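# Set the dolly caster brake with the red pedal end down

## Task

Press the dolly caster's brake pedal so its red end ends up down and the brake stays locked without the robot holding it; avoid shifting or rotating the dolly from where it started.

## Robot and tools

ROBOT. One arm only: a six-joint FANUC CRX-5iA carrying a Robotiq 2F-140 two-finger gripper. Joint order, used in every row and in every per-joint list in results: waist (J1), shoulder (J2), elbow (J3), forearm roll (J4), wrist pitch (J5), wrist roll (J6). Stated joint ranges in radians: waist -3.491 to 3.491, shoulder -3.140 to 3.140, elbow -1.187 to 4.328, forearm roll -3.316 to 3.316, wrist pitch -3.140 to 3.140, wrist roll -3.927 to 3.927. The true ends may differ by up to 0.010 rad.

FRAMES. Results report the hand in the scene frame: origin on the table top right under the arm base, +z up, +y to the left when facing along +x. end_effector_position is in metres and is the spot between the pads when closed (link pinch); end_effector_quat_wxyz is its orientation. The printed position can be off, more so far from the base, and the base may sit slightly tilted. Fingers point along the gripper's +z and close along its y. Closed fingertips reach about 33 mm past that point, fully open about 9 mm; while closing, the tips advance about 24 mm, so keep that gap above surfaces.

ROW FORMAT. Every command row is one flat list of 9 numbers, each in [-1, 1]: six joint values in the order above, then gripper position, gripper force_limit, gripper speed. The six joint values are relative offsets, not poses, scaled so 1.0 equals 1.983 rad for waist and shoulder, 2.38 rad for elbow, 2.975 rad for forearm roll, wrist pitch and wrist roll. Gripper position is absolute: +1 fully open (140 mm), about -0.8 pads touching, -1 closes until blocked. force_limit: roughly 14 N at -1, 60 N at 0, 107 N at +1. speed: gap changes about 30 mm/s at -1, 140 at 0, 250 at +1.

execute_actions(actions): a list of actions; each action is a table of up to 15 rows, one row per 1/30 s step; if fewer rows are given the last one repeats to fill 15 steps (0.5 s per action). Joint offsets in every row are measured from the angles at the start of that action, not from the previous row; for the first action they are taken from the latest reported angles. An empty list just returns state and images. An action that pushes a joint more than 0.010 rad beyond its range is refused; if the first action is refused or any action is malformed, the entire call does nothing. A joint asked past its real end is stopped there and the result may say "joint sent to its limit".

move(target, speed, blocking): target is one 9-number row whose joint offsets are counted from the Joint positions in the most recent result that listed them. All joints travel proportionally, so the hand follows a curve; duration 0.5 to 10 s. speed (rad/s, 0.01 to 2, default 0.5) caps the joint with the longest way to go. The path ignores obstacles. Finger values are applied at the start. The extra "move:" line gives how it ended (done, off_target, moving, held, fault), limits=held or limits=none, and the joint farthest from target. With blocking=false you get a result after 0.5 s; until a result shows the move ended, other moves and execute_actions are refused, so use wait or stop.

wait(seconds): 0 to 10; the arm keeps its last command. stop(): brakes a running move; it needs stopping distance. zoom_image(camera, region): camera is cam_high (896x504), cam_low (896x504) or cam_wrist (616x616); region is [x0, y0, x1, y1] in pixels from the top-left, at most 504 by 504. read_manual(section): licence texts only. finished_scene(scene): ends the current scene for good and reports success.

MOTION LIMITS. Joint targets advance at most 2.62 rad/s (waist, shoulder), 3.14 (elbow), 3.93 (wrist joints), ramping up over 0.5 s. Targets are kept within 0.805 rad (waist, shoulder), 0.966 (elbow) or 1.21 (wrist joints) of the measured angle, and are pulled back if they would put the hand over 70 mm from where it is. Big offsets therefore need several actions; an unfinished motion may need to be re-sent. "Joint targets" shows the current drive goals; "joint command not followed" means the clearance check altered them (mounts and posts count as the arm).

RESULTS. Joint positions and velocities are in rad and rad/s. Step readings list angles at some steps; HELD marks a step that was cut back. Flange force estimates outside force on the gripper, with some bias, worst during acceleration; "no reading" means no estimate. position_measured runs in counts from 3 (open) to 230 (pads meet), not linear. object_status: 0 moving, 1 blocked while opening, 2 blocked while closing (a grip), 3 reached target or pads met. To grip harder while status is 2, raise force_limit and nudge position, e.g. -1 to -0.98.

AVOID. Contact torque at a joint's load limit (152 N m for waist, shoulder, elbow; 38 N m for the wrist joints, held weight included) or an outside force of 150 N triggers a fault: the arm halts 10 s and drops the rest of the call. The arm is stiff, so aiming even slightly beyond a firm surface can fault; approach slowly and stop just past contact. Faster moves strike harder. A MOTOR HOT warning precedes an over-temperature brake stop. Don't knock anything off the table, and don't slam, drop or shove the dolly; it should remain in place and unturned. The brake must stay engaged on its own after the gripper leaves.

Each tool is called after "Emit:" as name(argument=value, ...), one argument or row to a line, values as JSON.

## Session

Emit:
execute_actions(
  actions=[],
)

Scene clock: 0.00 s.
end_effector_position=(+0.3948, +0.0168, +0.3611) position_measured=3 object_status=3 end_effector_quat_wxyz=(-0.047, -0.321, +0.851, -0.412)
Joint names: [waist, shoulder, elbow, forearm roll, wrist pitch, wrist roll]
Joint positions: [ 1.202  0.362 -0.568  0.657 -1.686 -2.288]
Joint velocities: [ 0. -0.  0.  0. -0.  0.]
Flange force (N, the push that the arm receives, along the gripper's own x y z axes): no reading
Joint targets: [1.202 0.362 -0.568 0.657 -1.686 -2.288]

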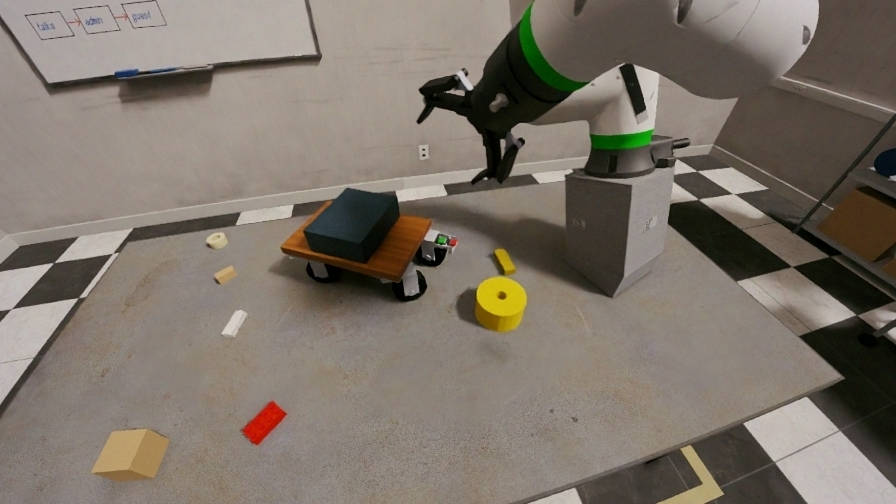

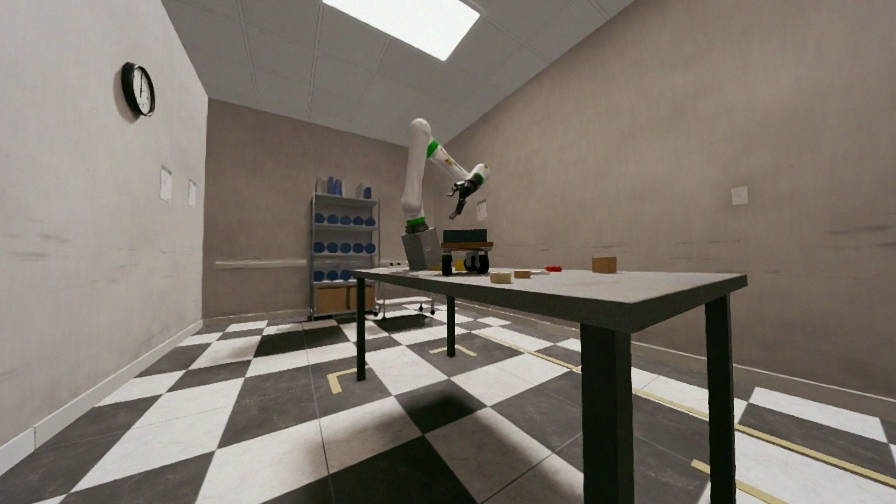

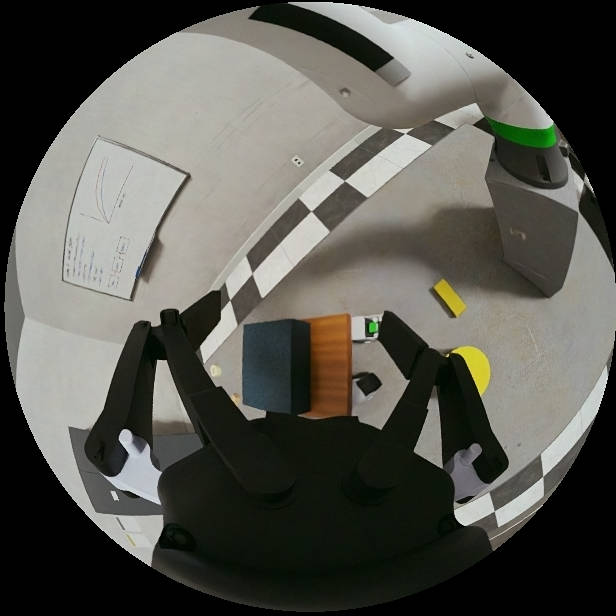

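Emit:
zoom_image(
  camera="cam_high",
  region=[370, 200, 490, 300],
)

Emit:
zoom_image(
  camera="cam_wrist",
  region=[300, 270, 440, 410],
)

Emit:
zoom_image(
  camera="cam_low",
  region=[370, 110, 530, 290],
)

Region (370, 200, 490, 300) of cam_high's 896x504 image, scaled by 4.200, with more detail than that image has.

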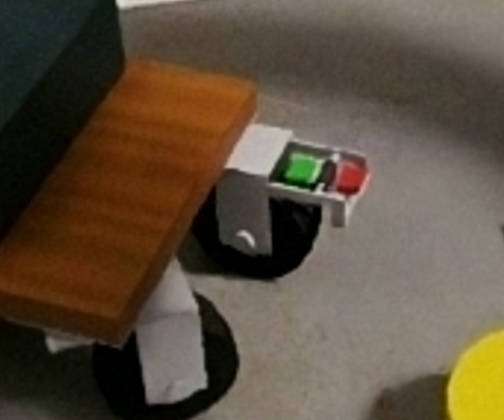

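Region (300, 270, 440, 410) of cam_wrist's 616x616 image, scaled by 3.600, with more detail than that image has.

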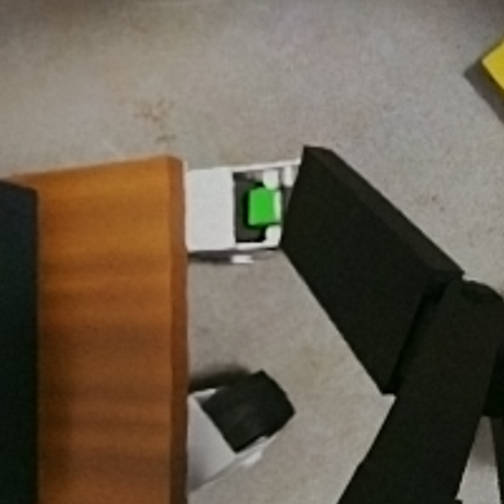

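Region (370, 110, 530, 290) of cam_low's 896x504 image, scaled by 2.800, with more detail than that image has.

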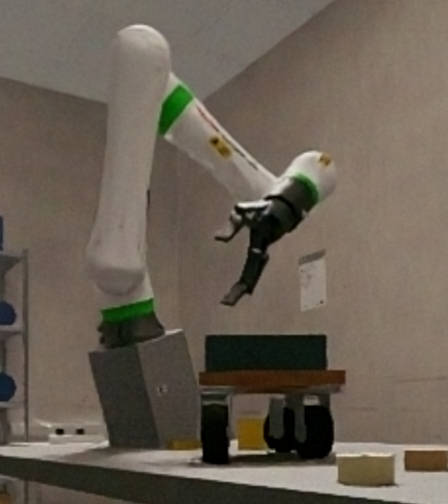

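Emit:
move(
  target=[-0.2352,-0.2143,-0.0336,-0.1039,0.19,-0.034,1,0,0],
  speed=0.6,
)

Scene clock: 57.07 s.
end_effector_position=(+0.3987, -0.0018, +0.2704) position_measured=3 object_status=3 end_effector_quat_wxyz=(+0.000, -0.003, +1.000, -0.001)
Joint names: [waist, shoulder, elbow, forearm roll, wrist pitch, wrist roll]
Joint positions: [ 0.736 -0.063 -0.648  0.348 -1.12  -2.39 ]
Joint velocities: [-0.001 -0.     0.001 -0.001  0.001 -0.   ]
Flange force (N, the push that the arm receives, along the gripper's own x y z axes): [5.5 1.8 4.6]
Joint targets: [0.736 -0.063 -0.648 0.348 -1.120 -2.390]
move: done; limits=none; farthest joint: the waist, 0.000 radians from its target (0.467 radians at the start)

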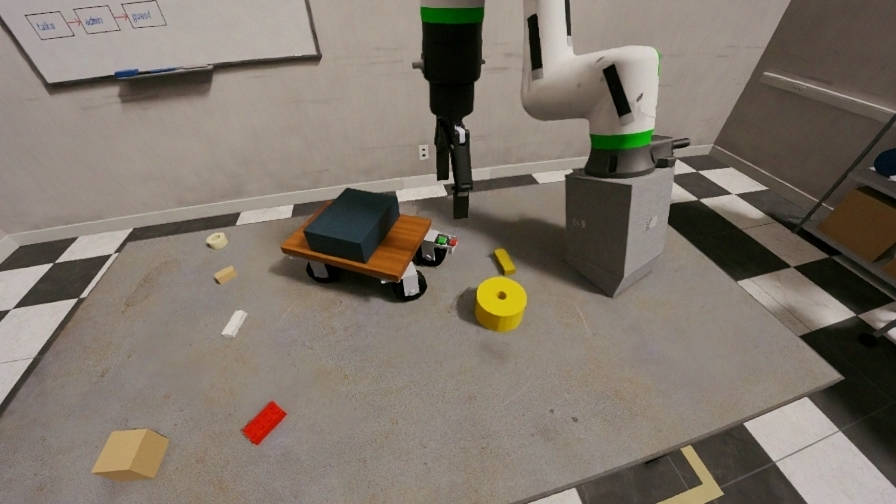

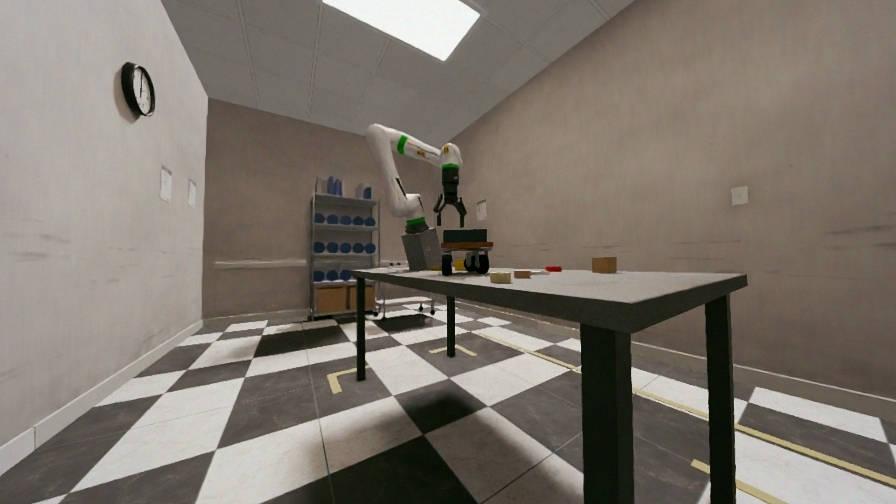

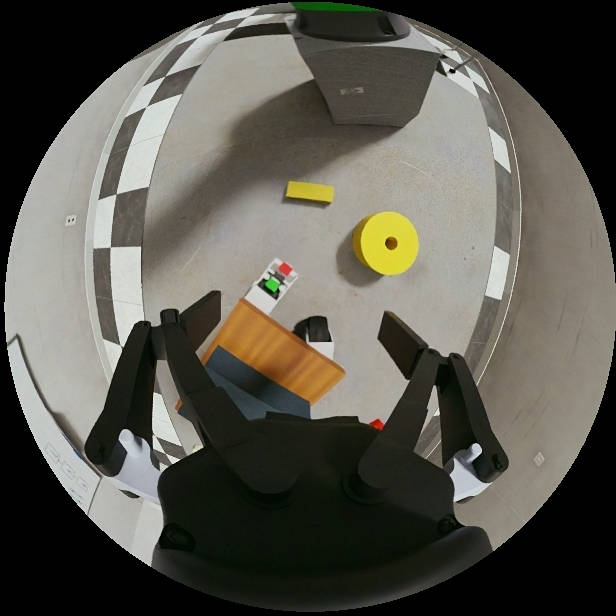

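Emit:
zoom_image(
  camera="cam_wrist",
  region=[220, 230, 340, 330],
)

Region (220, 230, 340, 330) of cam_wrist's 616x616 image, scaled by 4.200, with more detail than that image has.

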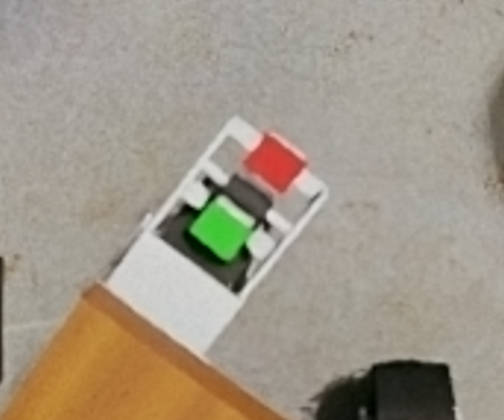

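Emit:
move(
  target=[-0.155,0.0045,-0.1015,0.0407,0.1072,-0.1072,1,0,0],
)

Emit:
zoom_image(
  camera="cam_wrist",
  region=[280, 220, 460, 400],
)

Emit:
zoom_image(
  camera="cam_high",
  region=[380, 170, 520, 290],
)

Scene clock: 81.77 s.
end_effector_position=(+0.3608, -0.0968, +0.1608) position_measured=3 object_status=3 end_effector_quat_wxyz=(-0.000, +0.225, +0.974, -0.002)
Joint names: [waist, shoulder, elbow, forearm roll, wrist pitch, wrist roll]
Joint positions: [ 0.428 -0.054 -0.89   0.469 -0.801 -2.708]
Joint velocities: [ 0.     0.    -0.001 -0.001  0.     0.   ]
Flange force (N, the push that the arm receives, along the gripper's own x y z axes): [4.2 -1.2 4.4]
Joint targets: [0.428 -0.054 -0.890 0.469 -0.801 -2.708]
move: done; limits=none; farthest joint: the waist, 0.000 radians from its target (0.307 radians at the start)

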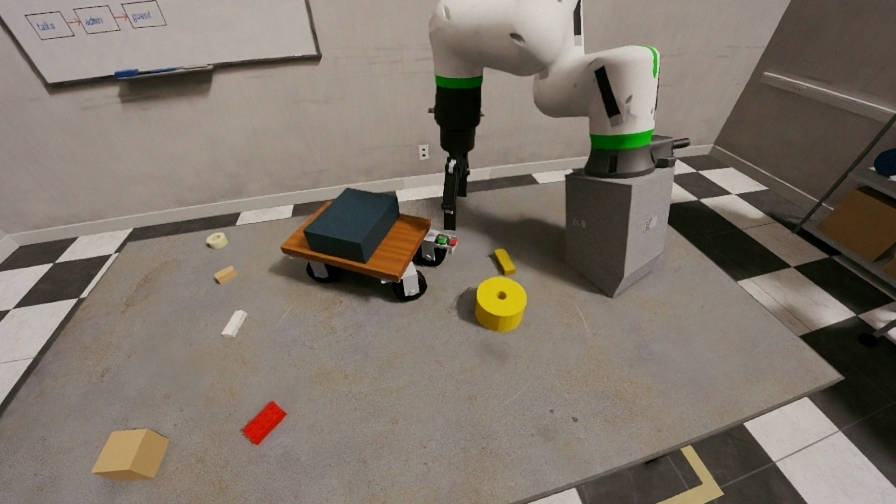

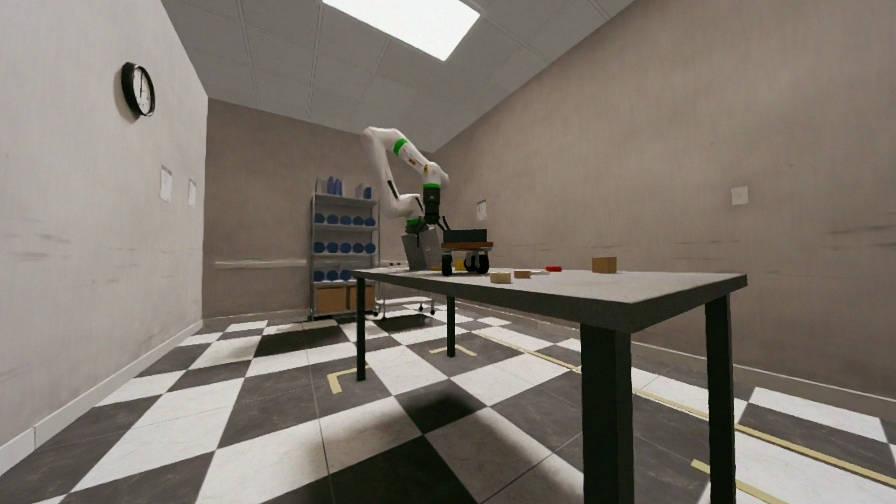

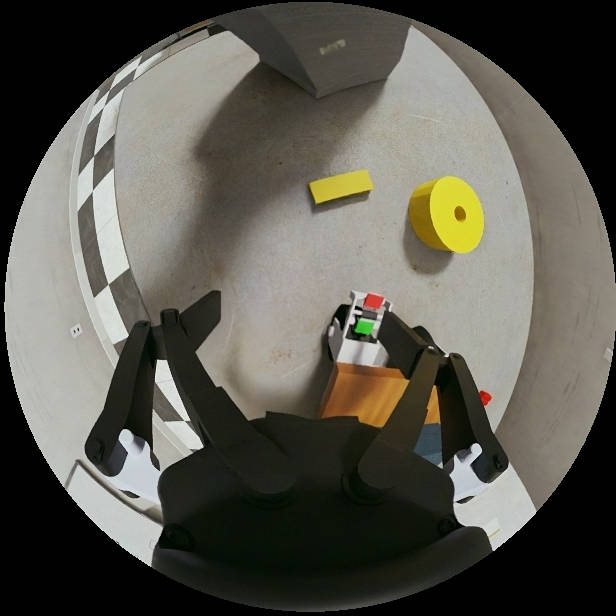

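Region (280, 220, 460, 400) of cam_wrist's 616x616 image, scaled by 2.800, with more detail than that image has.

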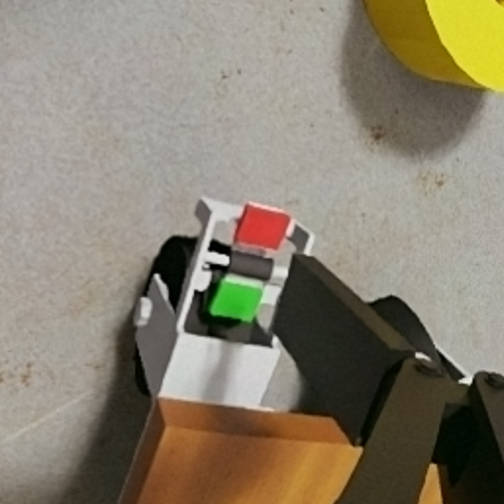

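Region (380, 170, 520, 290) of cam_high's 896x504 image, scaled by 3.600, with more detail than that image has; it fills the top 432 rows of this view, and the rest is white.

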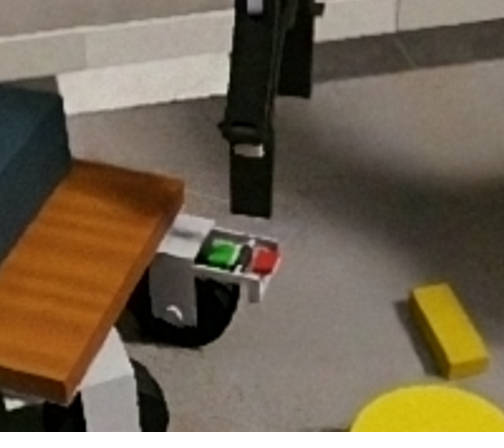

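Emit:
move(
  target=[0.0005,0.0135,-0.0279,0.0137,0.0279,-0.02,1,0,0],
  speed=0.2,
)

Emit:
zoom_image(
  camera="cam_wrist",
  region=[280, 220, 460, 400],
)

Emit:
zoom_image(
  camera="cam_high",
  region=[380, 170, 520, 290],
)

Scene clock: 102.13 s.
end_effector_position=(+0.3448, -0.0893, +0.1366) position_measured=3 object_status=3 end_effector_quat_wxyz=(-0.001, +0.224, +0.975, -0.001)
Joint names: [waist, shoulder, elbow, forearm roll, wrist pitch, wrist roll]
Joint positions: [ 0.429 -0.028 -0.956  0.51  -0.718 -2.768]
Joint velocities: [-0.    -0.    -0.002 -0.001  0.     0.   ]
Flange force (N, the push that the arm receives, along the gripper's own x y z axes): [6.7 -0.9 -1.0]
Joint targets: [0.429 -0.028 -0.956 0.510 -0.718 -2.768]
move: done; limits=none; farthest joint: the waist, 0.000 radians from its target (0.001 radians at the start)

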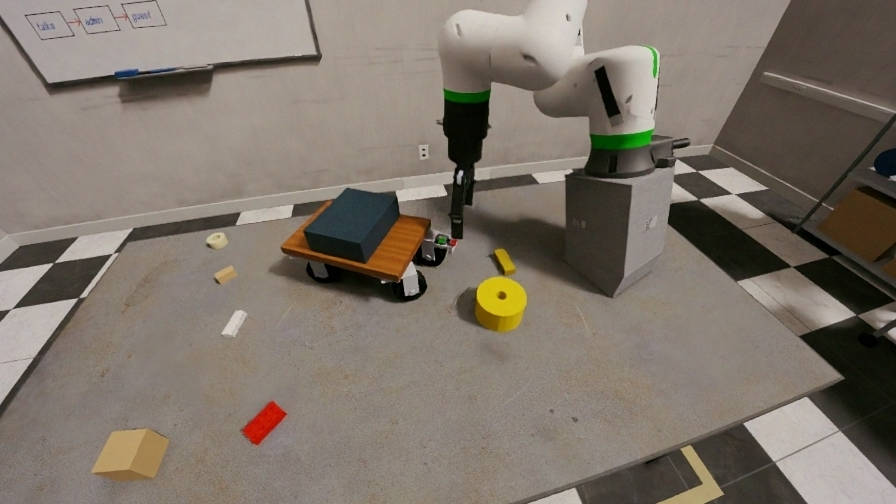

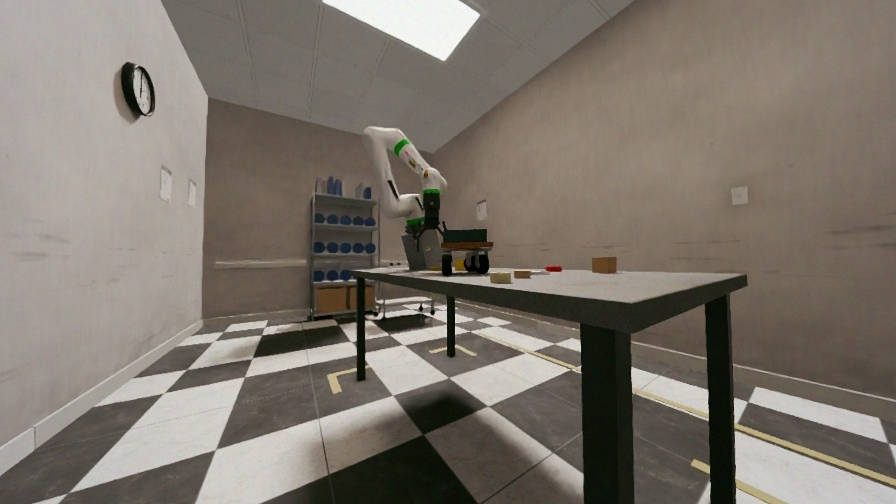

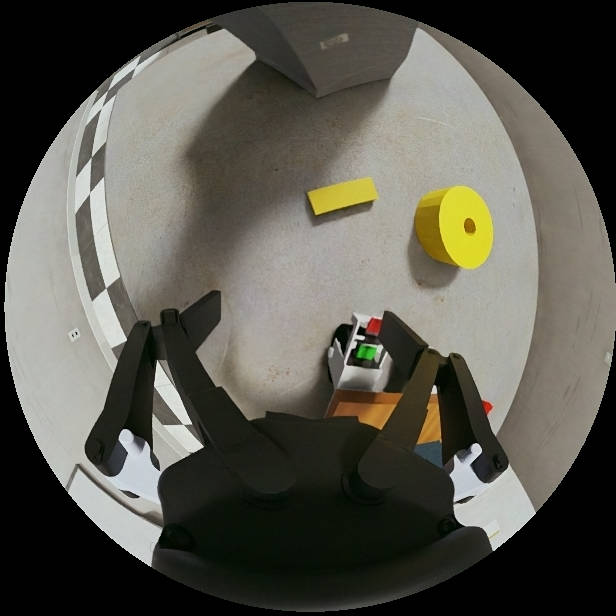

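Region (280, 220, 460, 400) of cam_wrist's 616x616 image, scaled by 2.800, with more detail than that image has.

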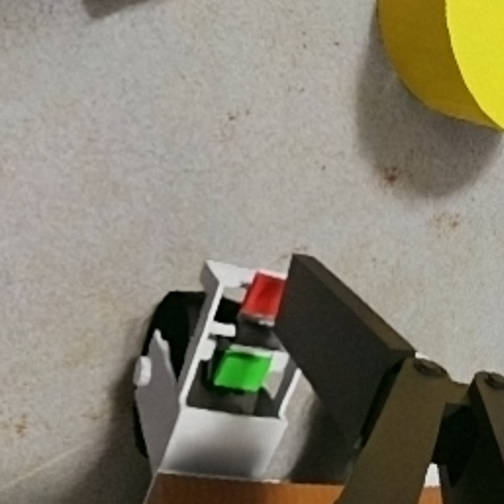

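Region (380, 170, 520, 290) of cam_high's 896x504 image, scaled by 3.600, with more detail than that image has; it fills the top 432 rows of this view, and the rest is white.

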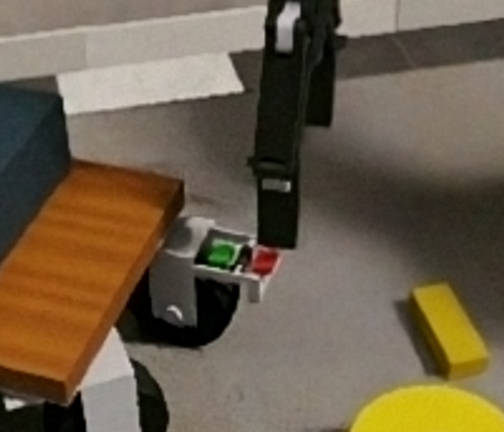

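Emit:
move(
  target=[-0.0121,0.0115,-0.0064,0.0072,0.0138,-0.0018,1,0,0],
  speed=0.05,
)

Emit:
zoom_image(
  camera="cam_wrist",
  region=[280, 220, 460, 400],
)

Emit:
zoom_image(
  camera="cam_high",
  region=[380, 170, 520, 290],
)

Scene clock: 114.37 s.
end_effector_position=(+0.3418, -0.0912, +0.1253) position_measured=3 object_status=3 end_effector_quat_wxyz=(-0.003, +0.224, +0.975, +0.001)
Joint names: [waist, shoulder, elbow, forearm roll, wrist pitch, wrist roll]
Joint positions: [ 0.405 -0.005 -0.971  0.531 -0.677 -2.773]
Joint velocities: [-0.     0.     0.    -0.001  0.    -0.   ]
Flange force (N, the push that the arm receives, along the gripper's own x y z axes): [5.3 -1.2 -1.4]
Joint targets: [0.405 -0.005 -0.971 0.531 -0.677 -2.773]
move: done; limits=none; farthest joint: the waist, 0.000 radians from its target (0.024 radians at the start)

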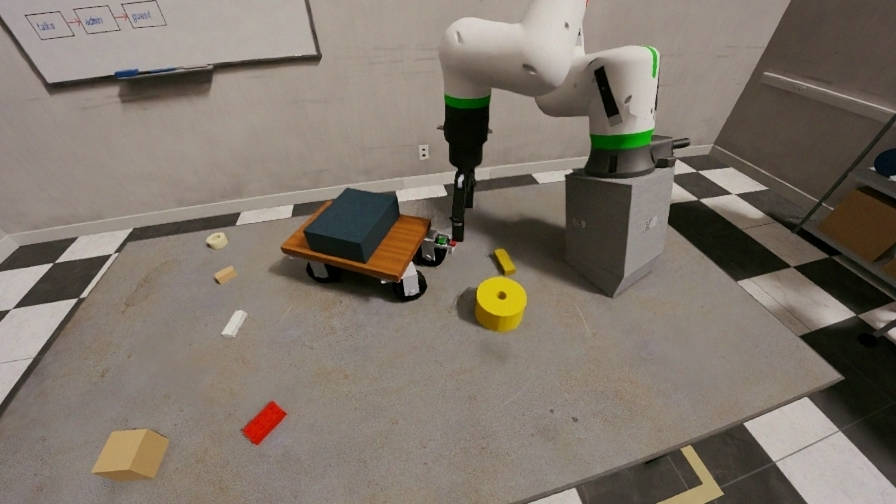

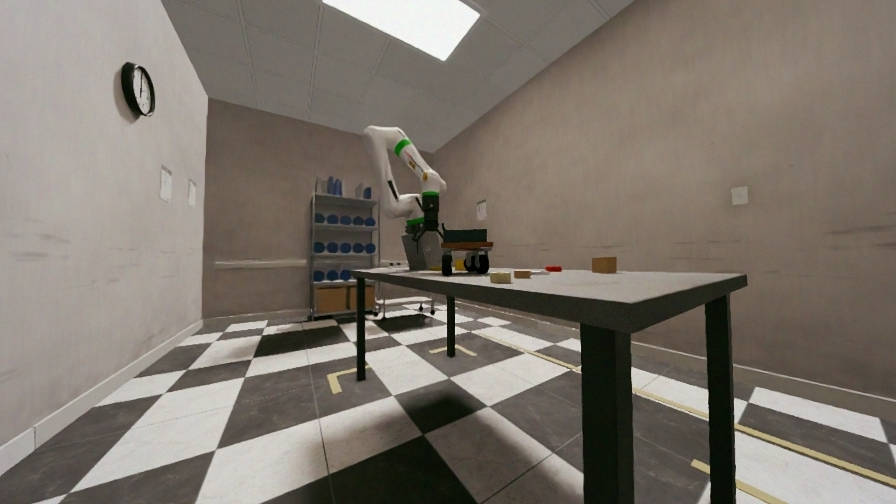

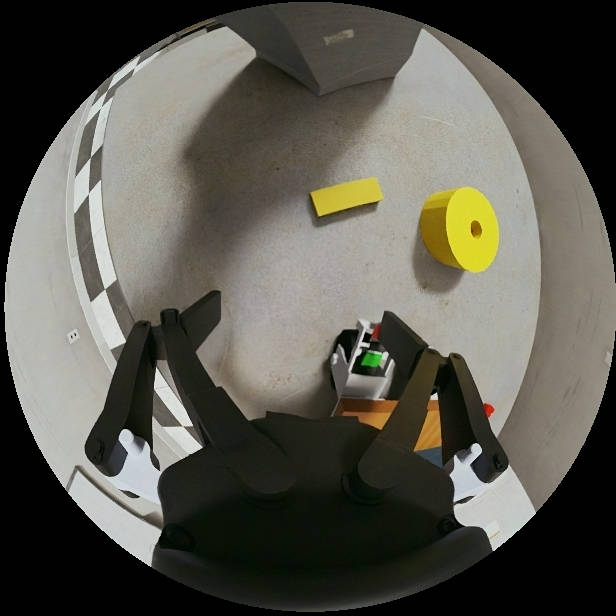

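Region (280, 220, 460, 400) of cam_wrist's 616x616 image, scaled by 2.800, with more detail than that image has.

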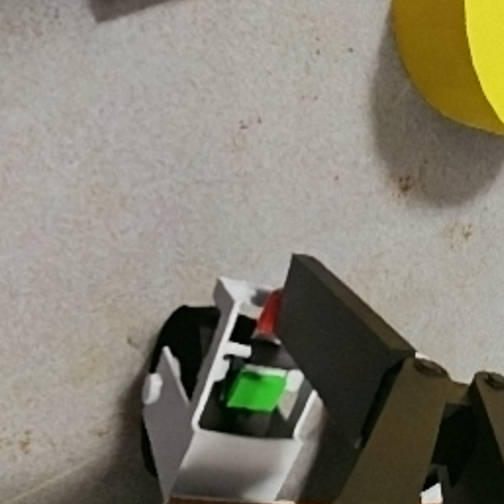

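Region (380, 170, 520, 290) of cam_high's 896x504 image, scaled by 3.600, with more detail than that image has; it fills the top 432 rows of this view, and the rest is white.

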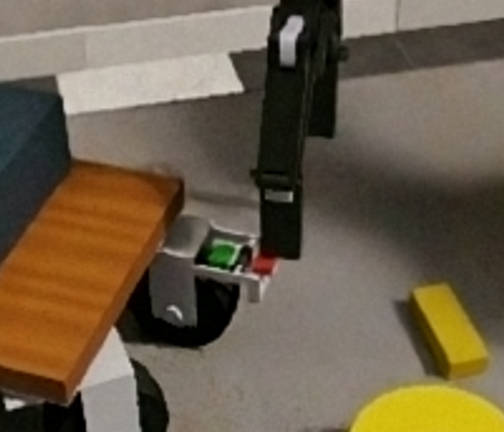

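Emit:
move(
  target=[-0.0087,0.0112,0,0.0044,0.0084,-0.0002,1,0,0],
  speed=0.03,
)

Emit:
zoom_image(
  camera="cam_wrist",
  region=[280, 220, 460, 400],
)

Emit:
zoom_image(
  camera="cam_high",
  region=[410, 200, 490, 270],
)

Scene clock: 121.67 s.
end_effector_position=(+0.3432, -0.0918, +0.1185) position_measured=3 object_status=3 end_effector_quat_wxyz=(-0.004, +0.224, +0.975, +0.002)
Joint names: [waist, shoulder, elbow, forearm roll, wrist pitch, wrist roll]
Joint positions: [ 0.388  0.017 -0.971  0.544 -0.652 -2.774]
Joint velocities: [ 0.    -0.     0.001 -0.    -0.    -0.001]
Flange force (N, the push that the arm receives, along the gripper's own x y z axes): [5.0 -1.8 -5.1]
Joint targets: [0.388 0.017 -0.971 0.544 -0.652 -2.774]
move: done; limits=none; farthest joint: the waist, 0.000 radians from its target (0.018 radians at the start)

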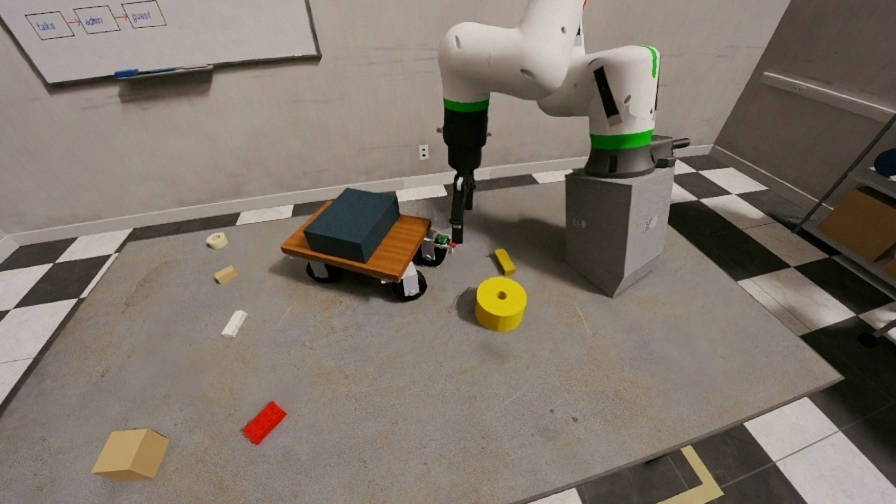

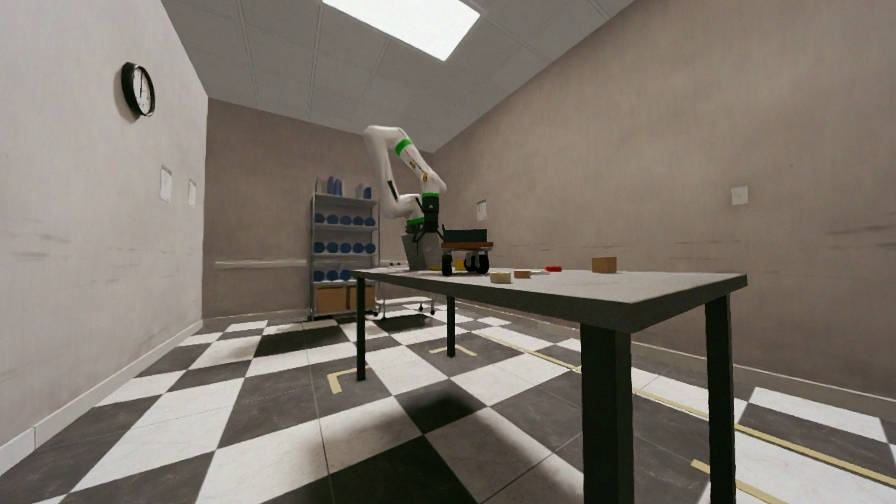

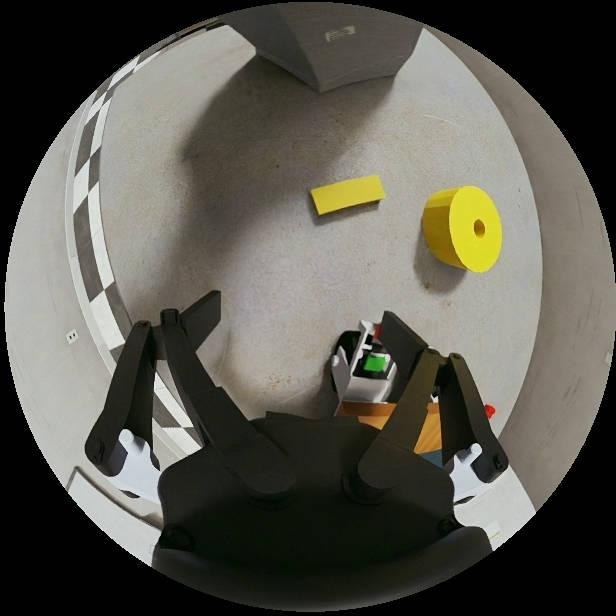

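Region (280, 220, 460, 400) of cam_wrist's 616x616 image, scaled by 2.800, with more detail than that image has.

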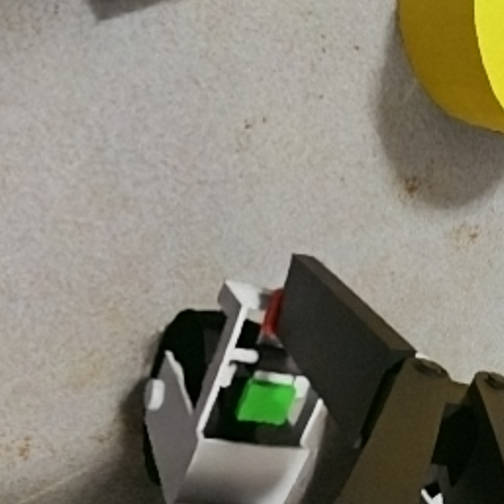

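Region (410, 200, 490, 270) of cam_high's 896x504 image, scaled by 6.300, with more detail than that image has; it fills the top 441 rows of this view, and the rest is white.

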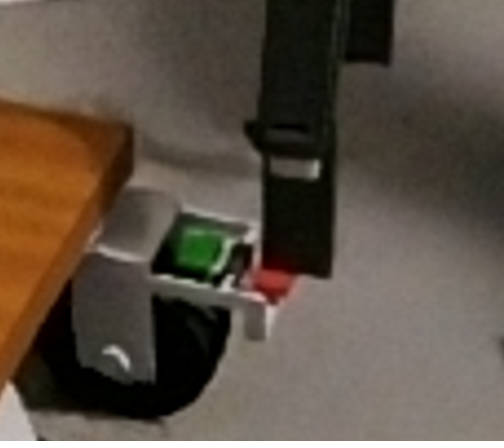

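Emit:
move(
  target=[-0.0023,0.0107,-0.0007,0.0036,0.007,-0.0036,1,0,0],
  speed=0.025,
)

Emit:
zoom_image(
  camera="cam_wrist",
  region=[280, 220, 460, 400],
)

Emit:
zoom_image(
  camera="cam_high",
  region=[410, 200, 490, 270],
)

Scene clock: 128.37 s.
end_effector_position=(+0.3436, -0.0890, +0.1124) position_measured=3 object_status=3 end_effector_quat_wxyz=(-0.005, +0.224, +0.975, +0.003)
Joint names: [waist, shoulder, elbow, forearm roll, wrist pitch, wrist roll]
Joint positions: [ 0.383  0.039 -0.973  0.555 -0.632 -2.785]
Joint velocities: [ 0.     0.001 -0.001 -0.     0.    -0.001]
Flange force (N, the push that the arm receives, along the gripper's own x y z axes): [14.9 -7.4 -99.0]
Joint targets: [0.383 0.039 -0.973 0.555 -0.632 -2.785]
move: done; limits=none; farthest joint: the waist, 0.000 radians from its target (0.005 radians at the start)

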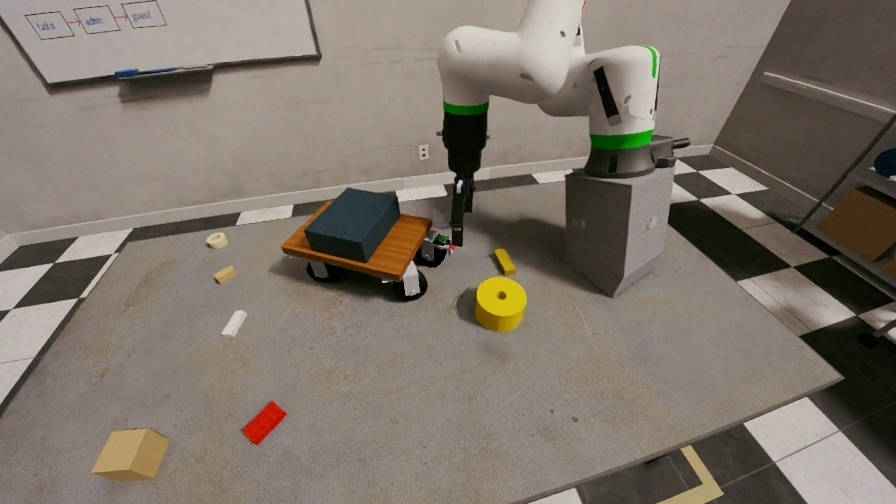

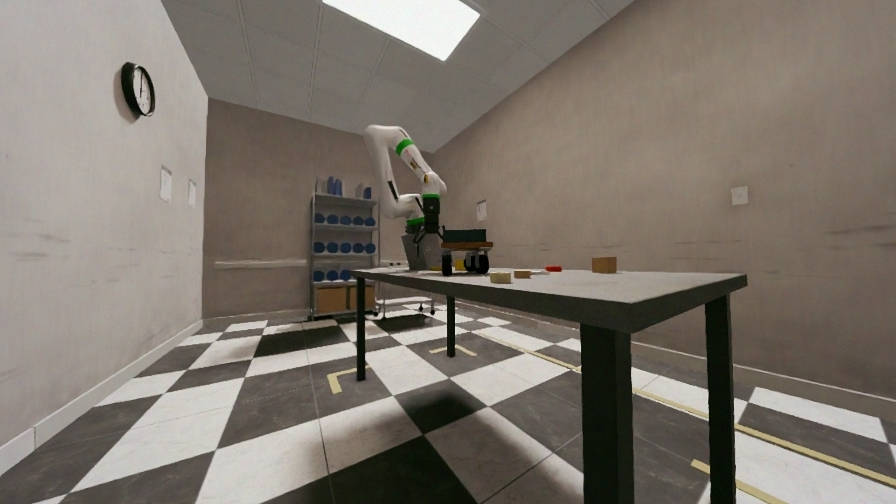

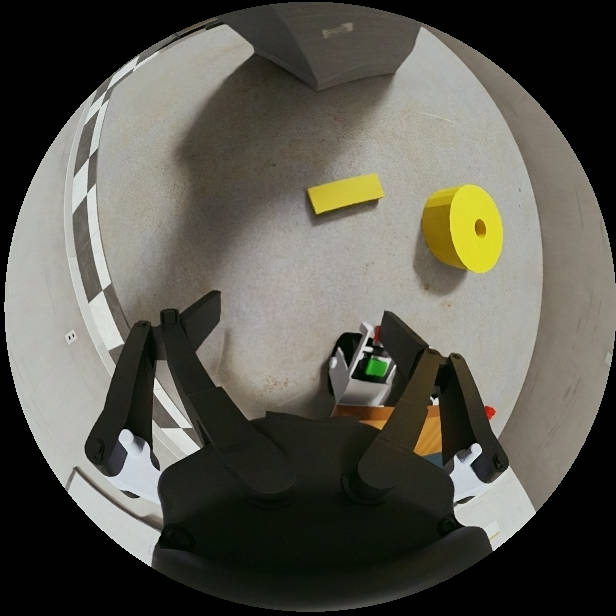

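Region (280, 220, 460, 400) of cam_wrist's 616x616 image, scaled by 2.800, with more detail than that image has.

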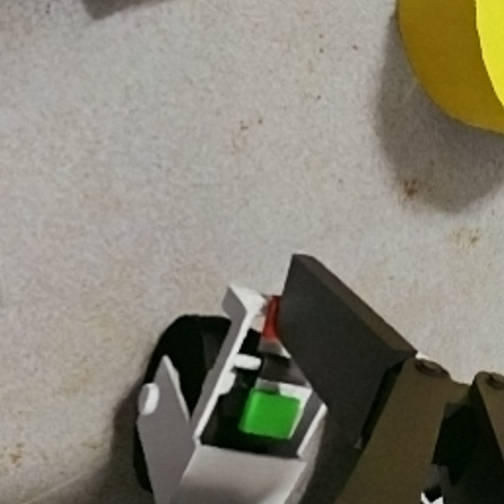

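Region (410, 200, 490, 270) of cam_high's 896x504 image, scaled by 6.300, with more detail than that image has; it fills the top 441 rows of this view, and the rest is white.

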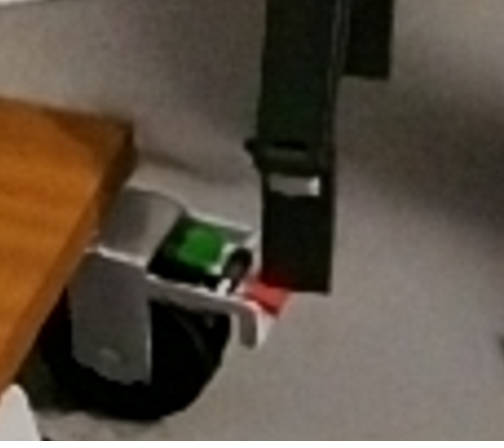

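99 N; back off.

Emit:
move(
  target=[0.0146,-0.0236,0.009,-0.012,-0.0234,0.0068,1,0,0],
  speed=0.1,
)

Emit:
zoom_image(
  camera="cam_wrist",
  region=[280, 220, 460, 400],
)

Emit:
zoom_image(
  camera="cam_high",
  region=[410, 200, 490, 270],
)

Scene clock: 133.83 s.
end_effector_position=(+0.3475, -0.0911, +0.1317) position_measured=3 object_status=3 end_effector_quat_wxyz=(-0.002, +0.225, +0.974, -0.001)
Joint names: [waist, shoulder, elbow, forearm roll, wrist pitch, wrist roll]
Joint positions: [ 0.412 -0.008 -0.951  0.519 -0.701 -2.764]
Joint velocities: [-0.    -0.     0.002 -0.    -0.    -0.   ]
Flange force (N, the push that the arm receives, along the gripper's own x y z axes): [3.4 -4.5 -1.0]
Joint targets: [0.412 -0.008 -0.951 0.519 -0.701 -2.764]
move: done; limits=none; farthest joint: the waist, 0.000 radians from its target (0.028 radians at the start)

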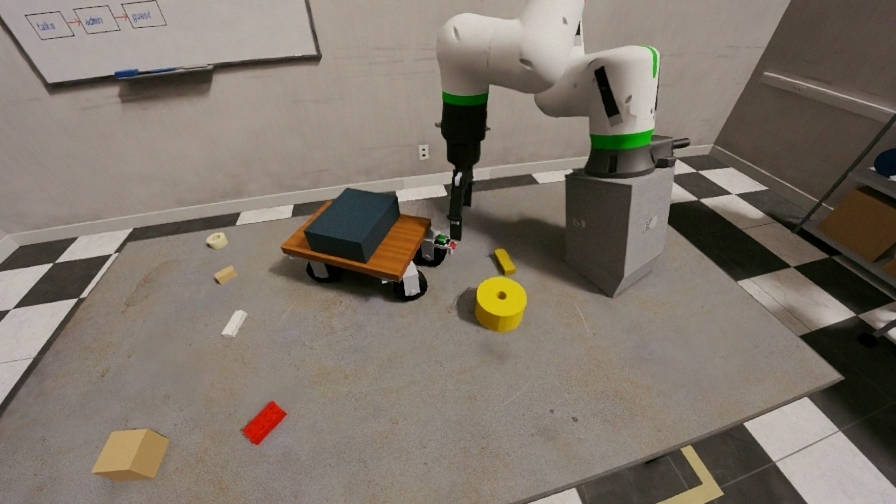

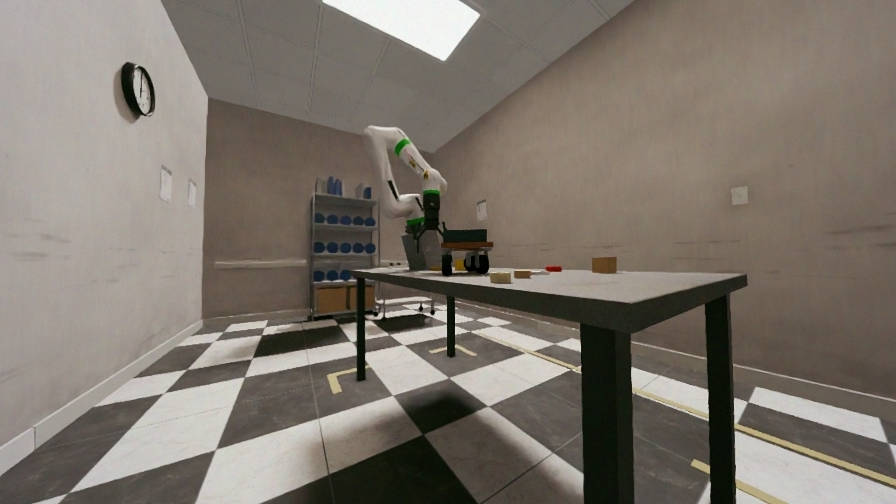

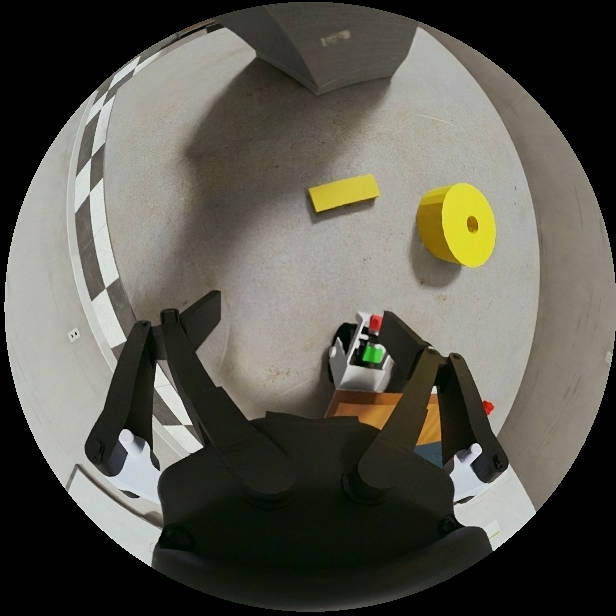

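Region (280, 220, 460, 400) of cam_wrist's 616x616 image, scaled by 2.800, with more detail than that image has.

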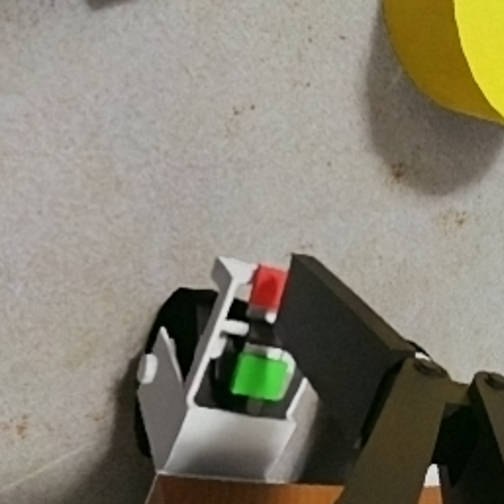

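Region (410, 200, 490, 270) of cam_high's 896x504 image, scaled by 6.300, with more detail than that image has; it fills the top 441 rows of this view, and the rest is white.

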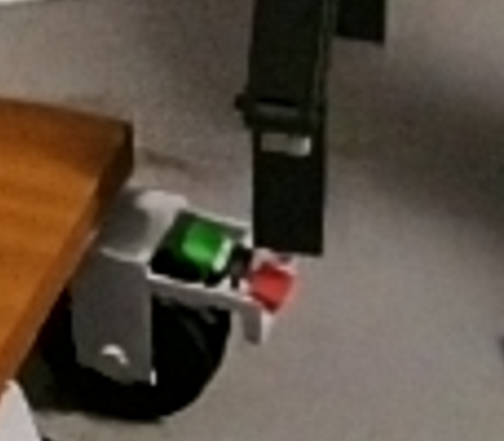

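Emit:
finished_scene(
  scene=1,
)

The scene is finished: the task was done.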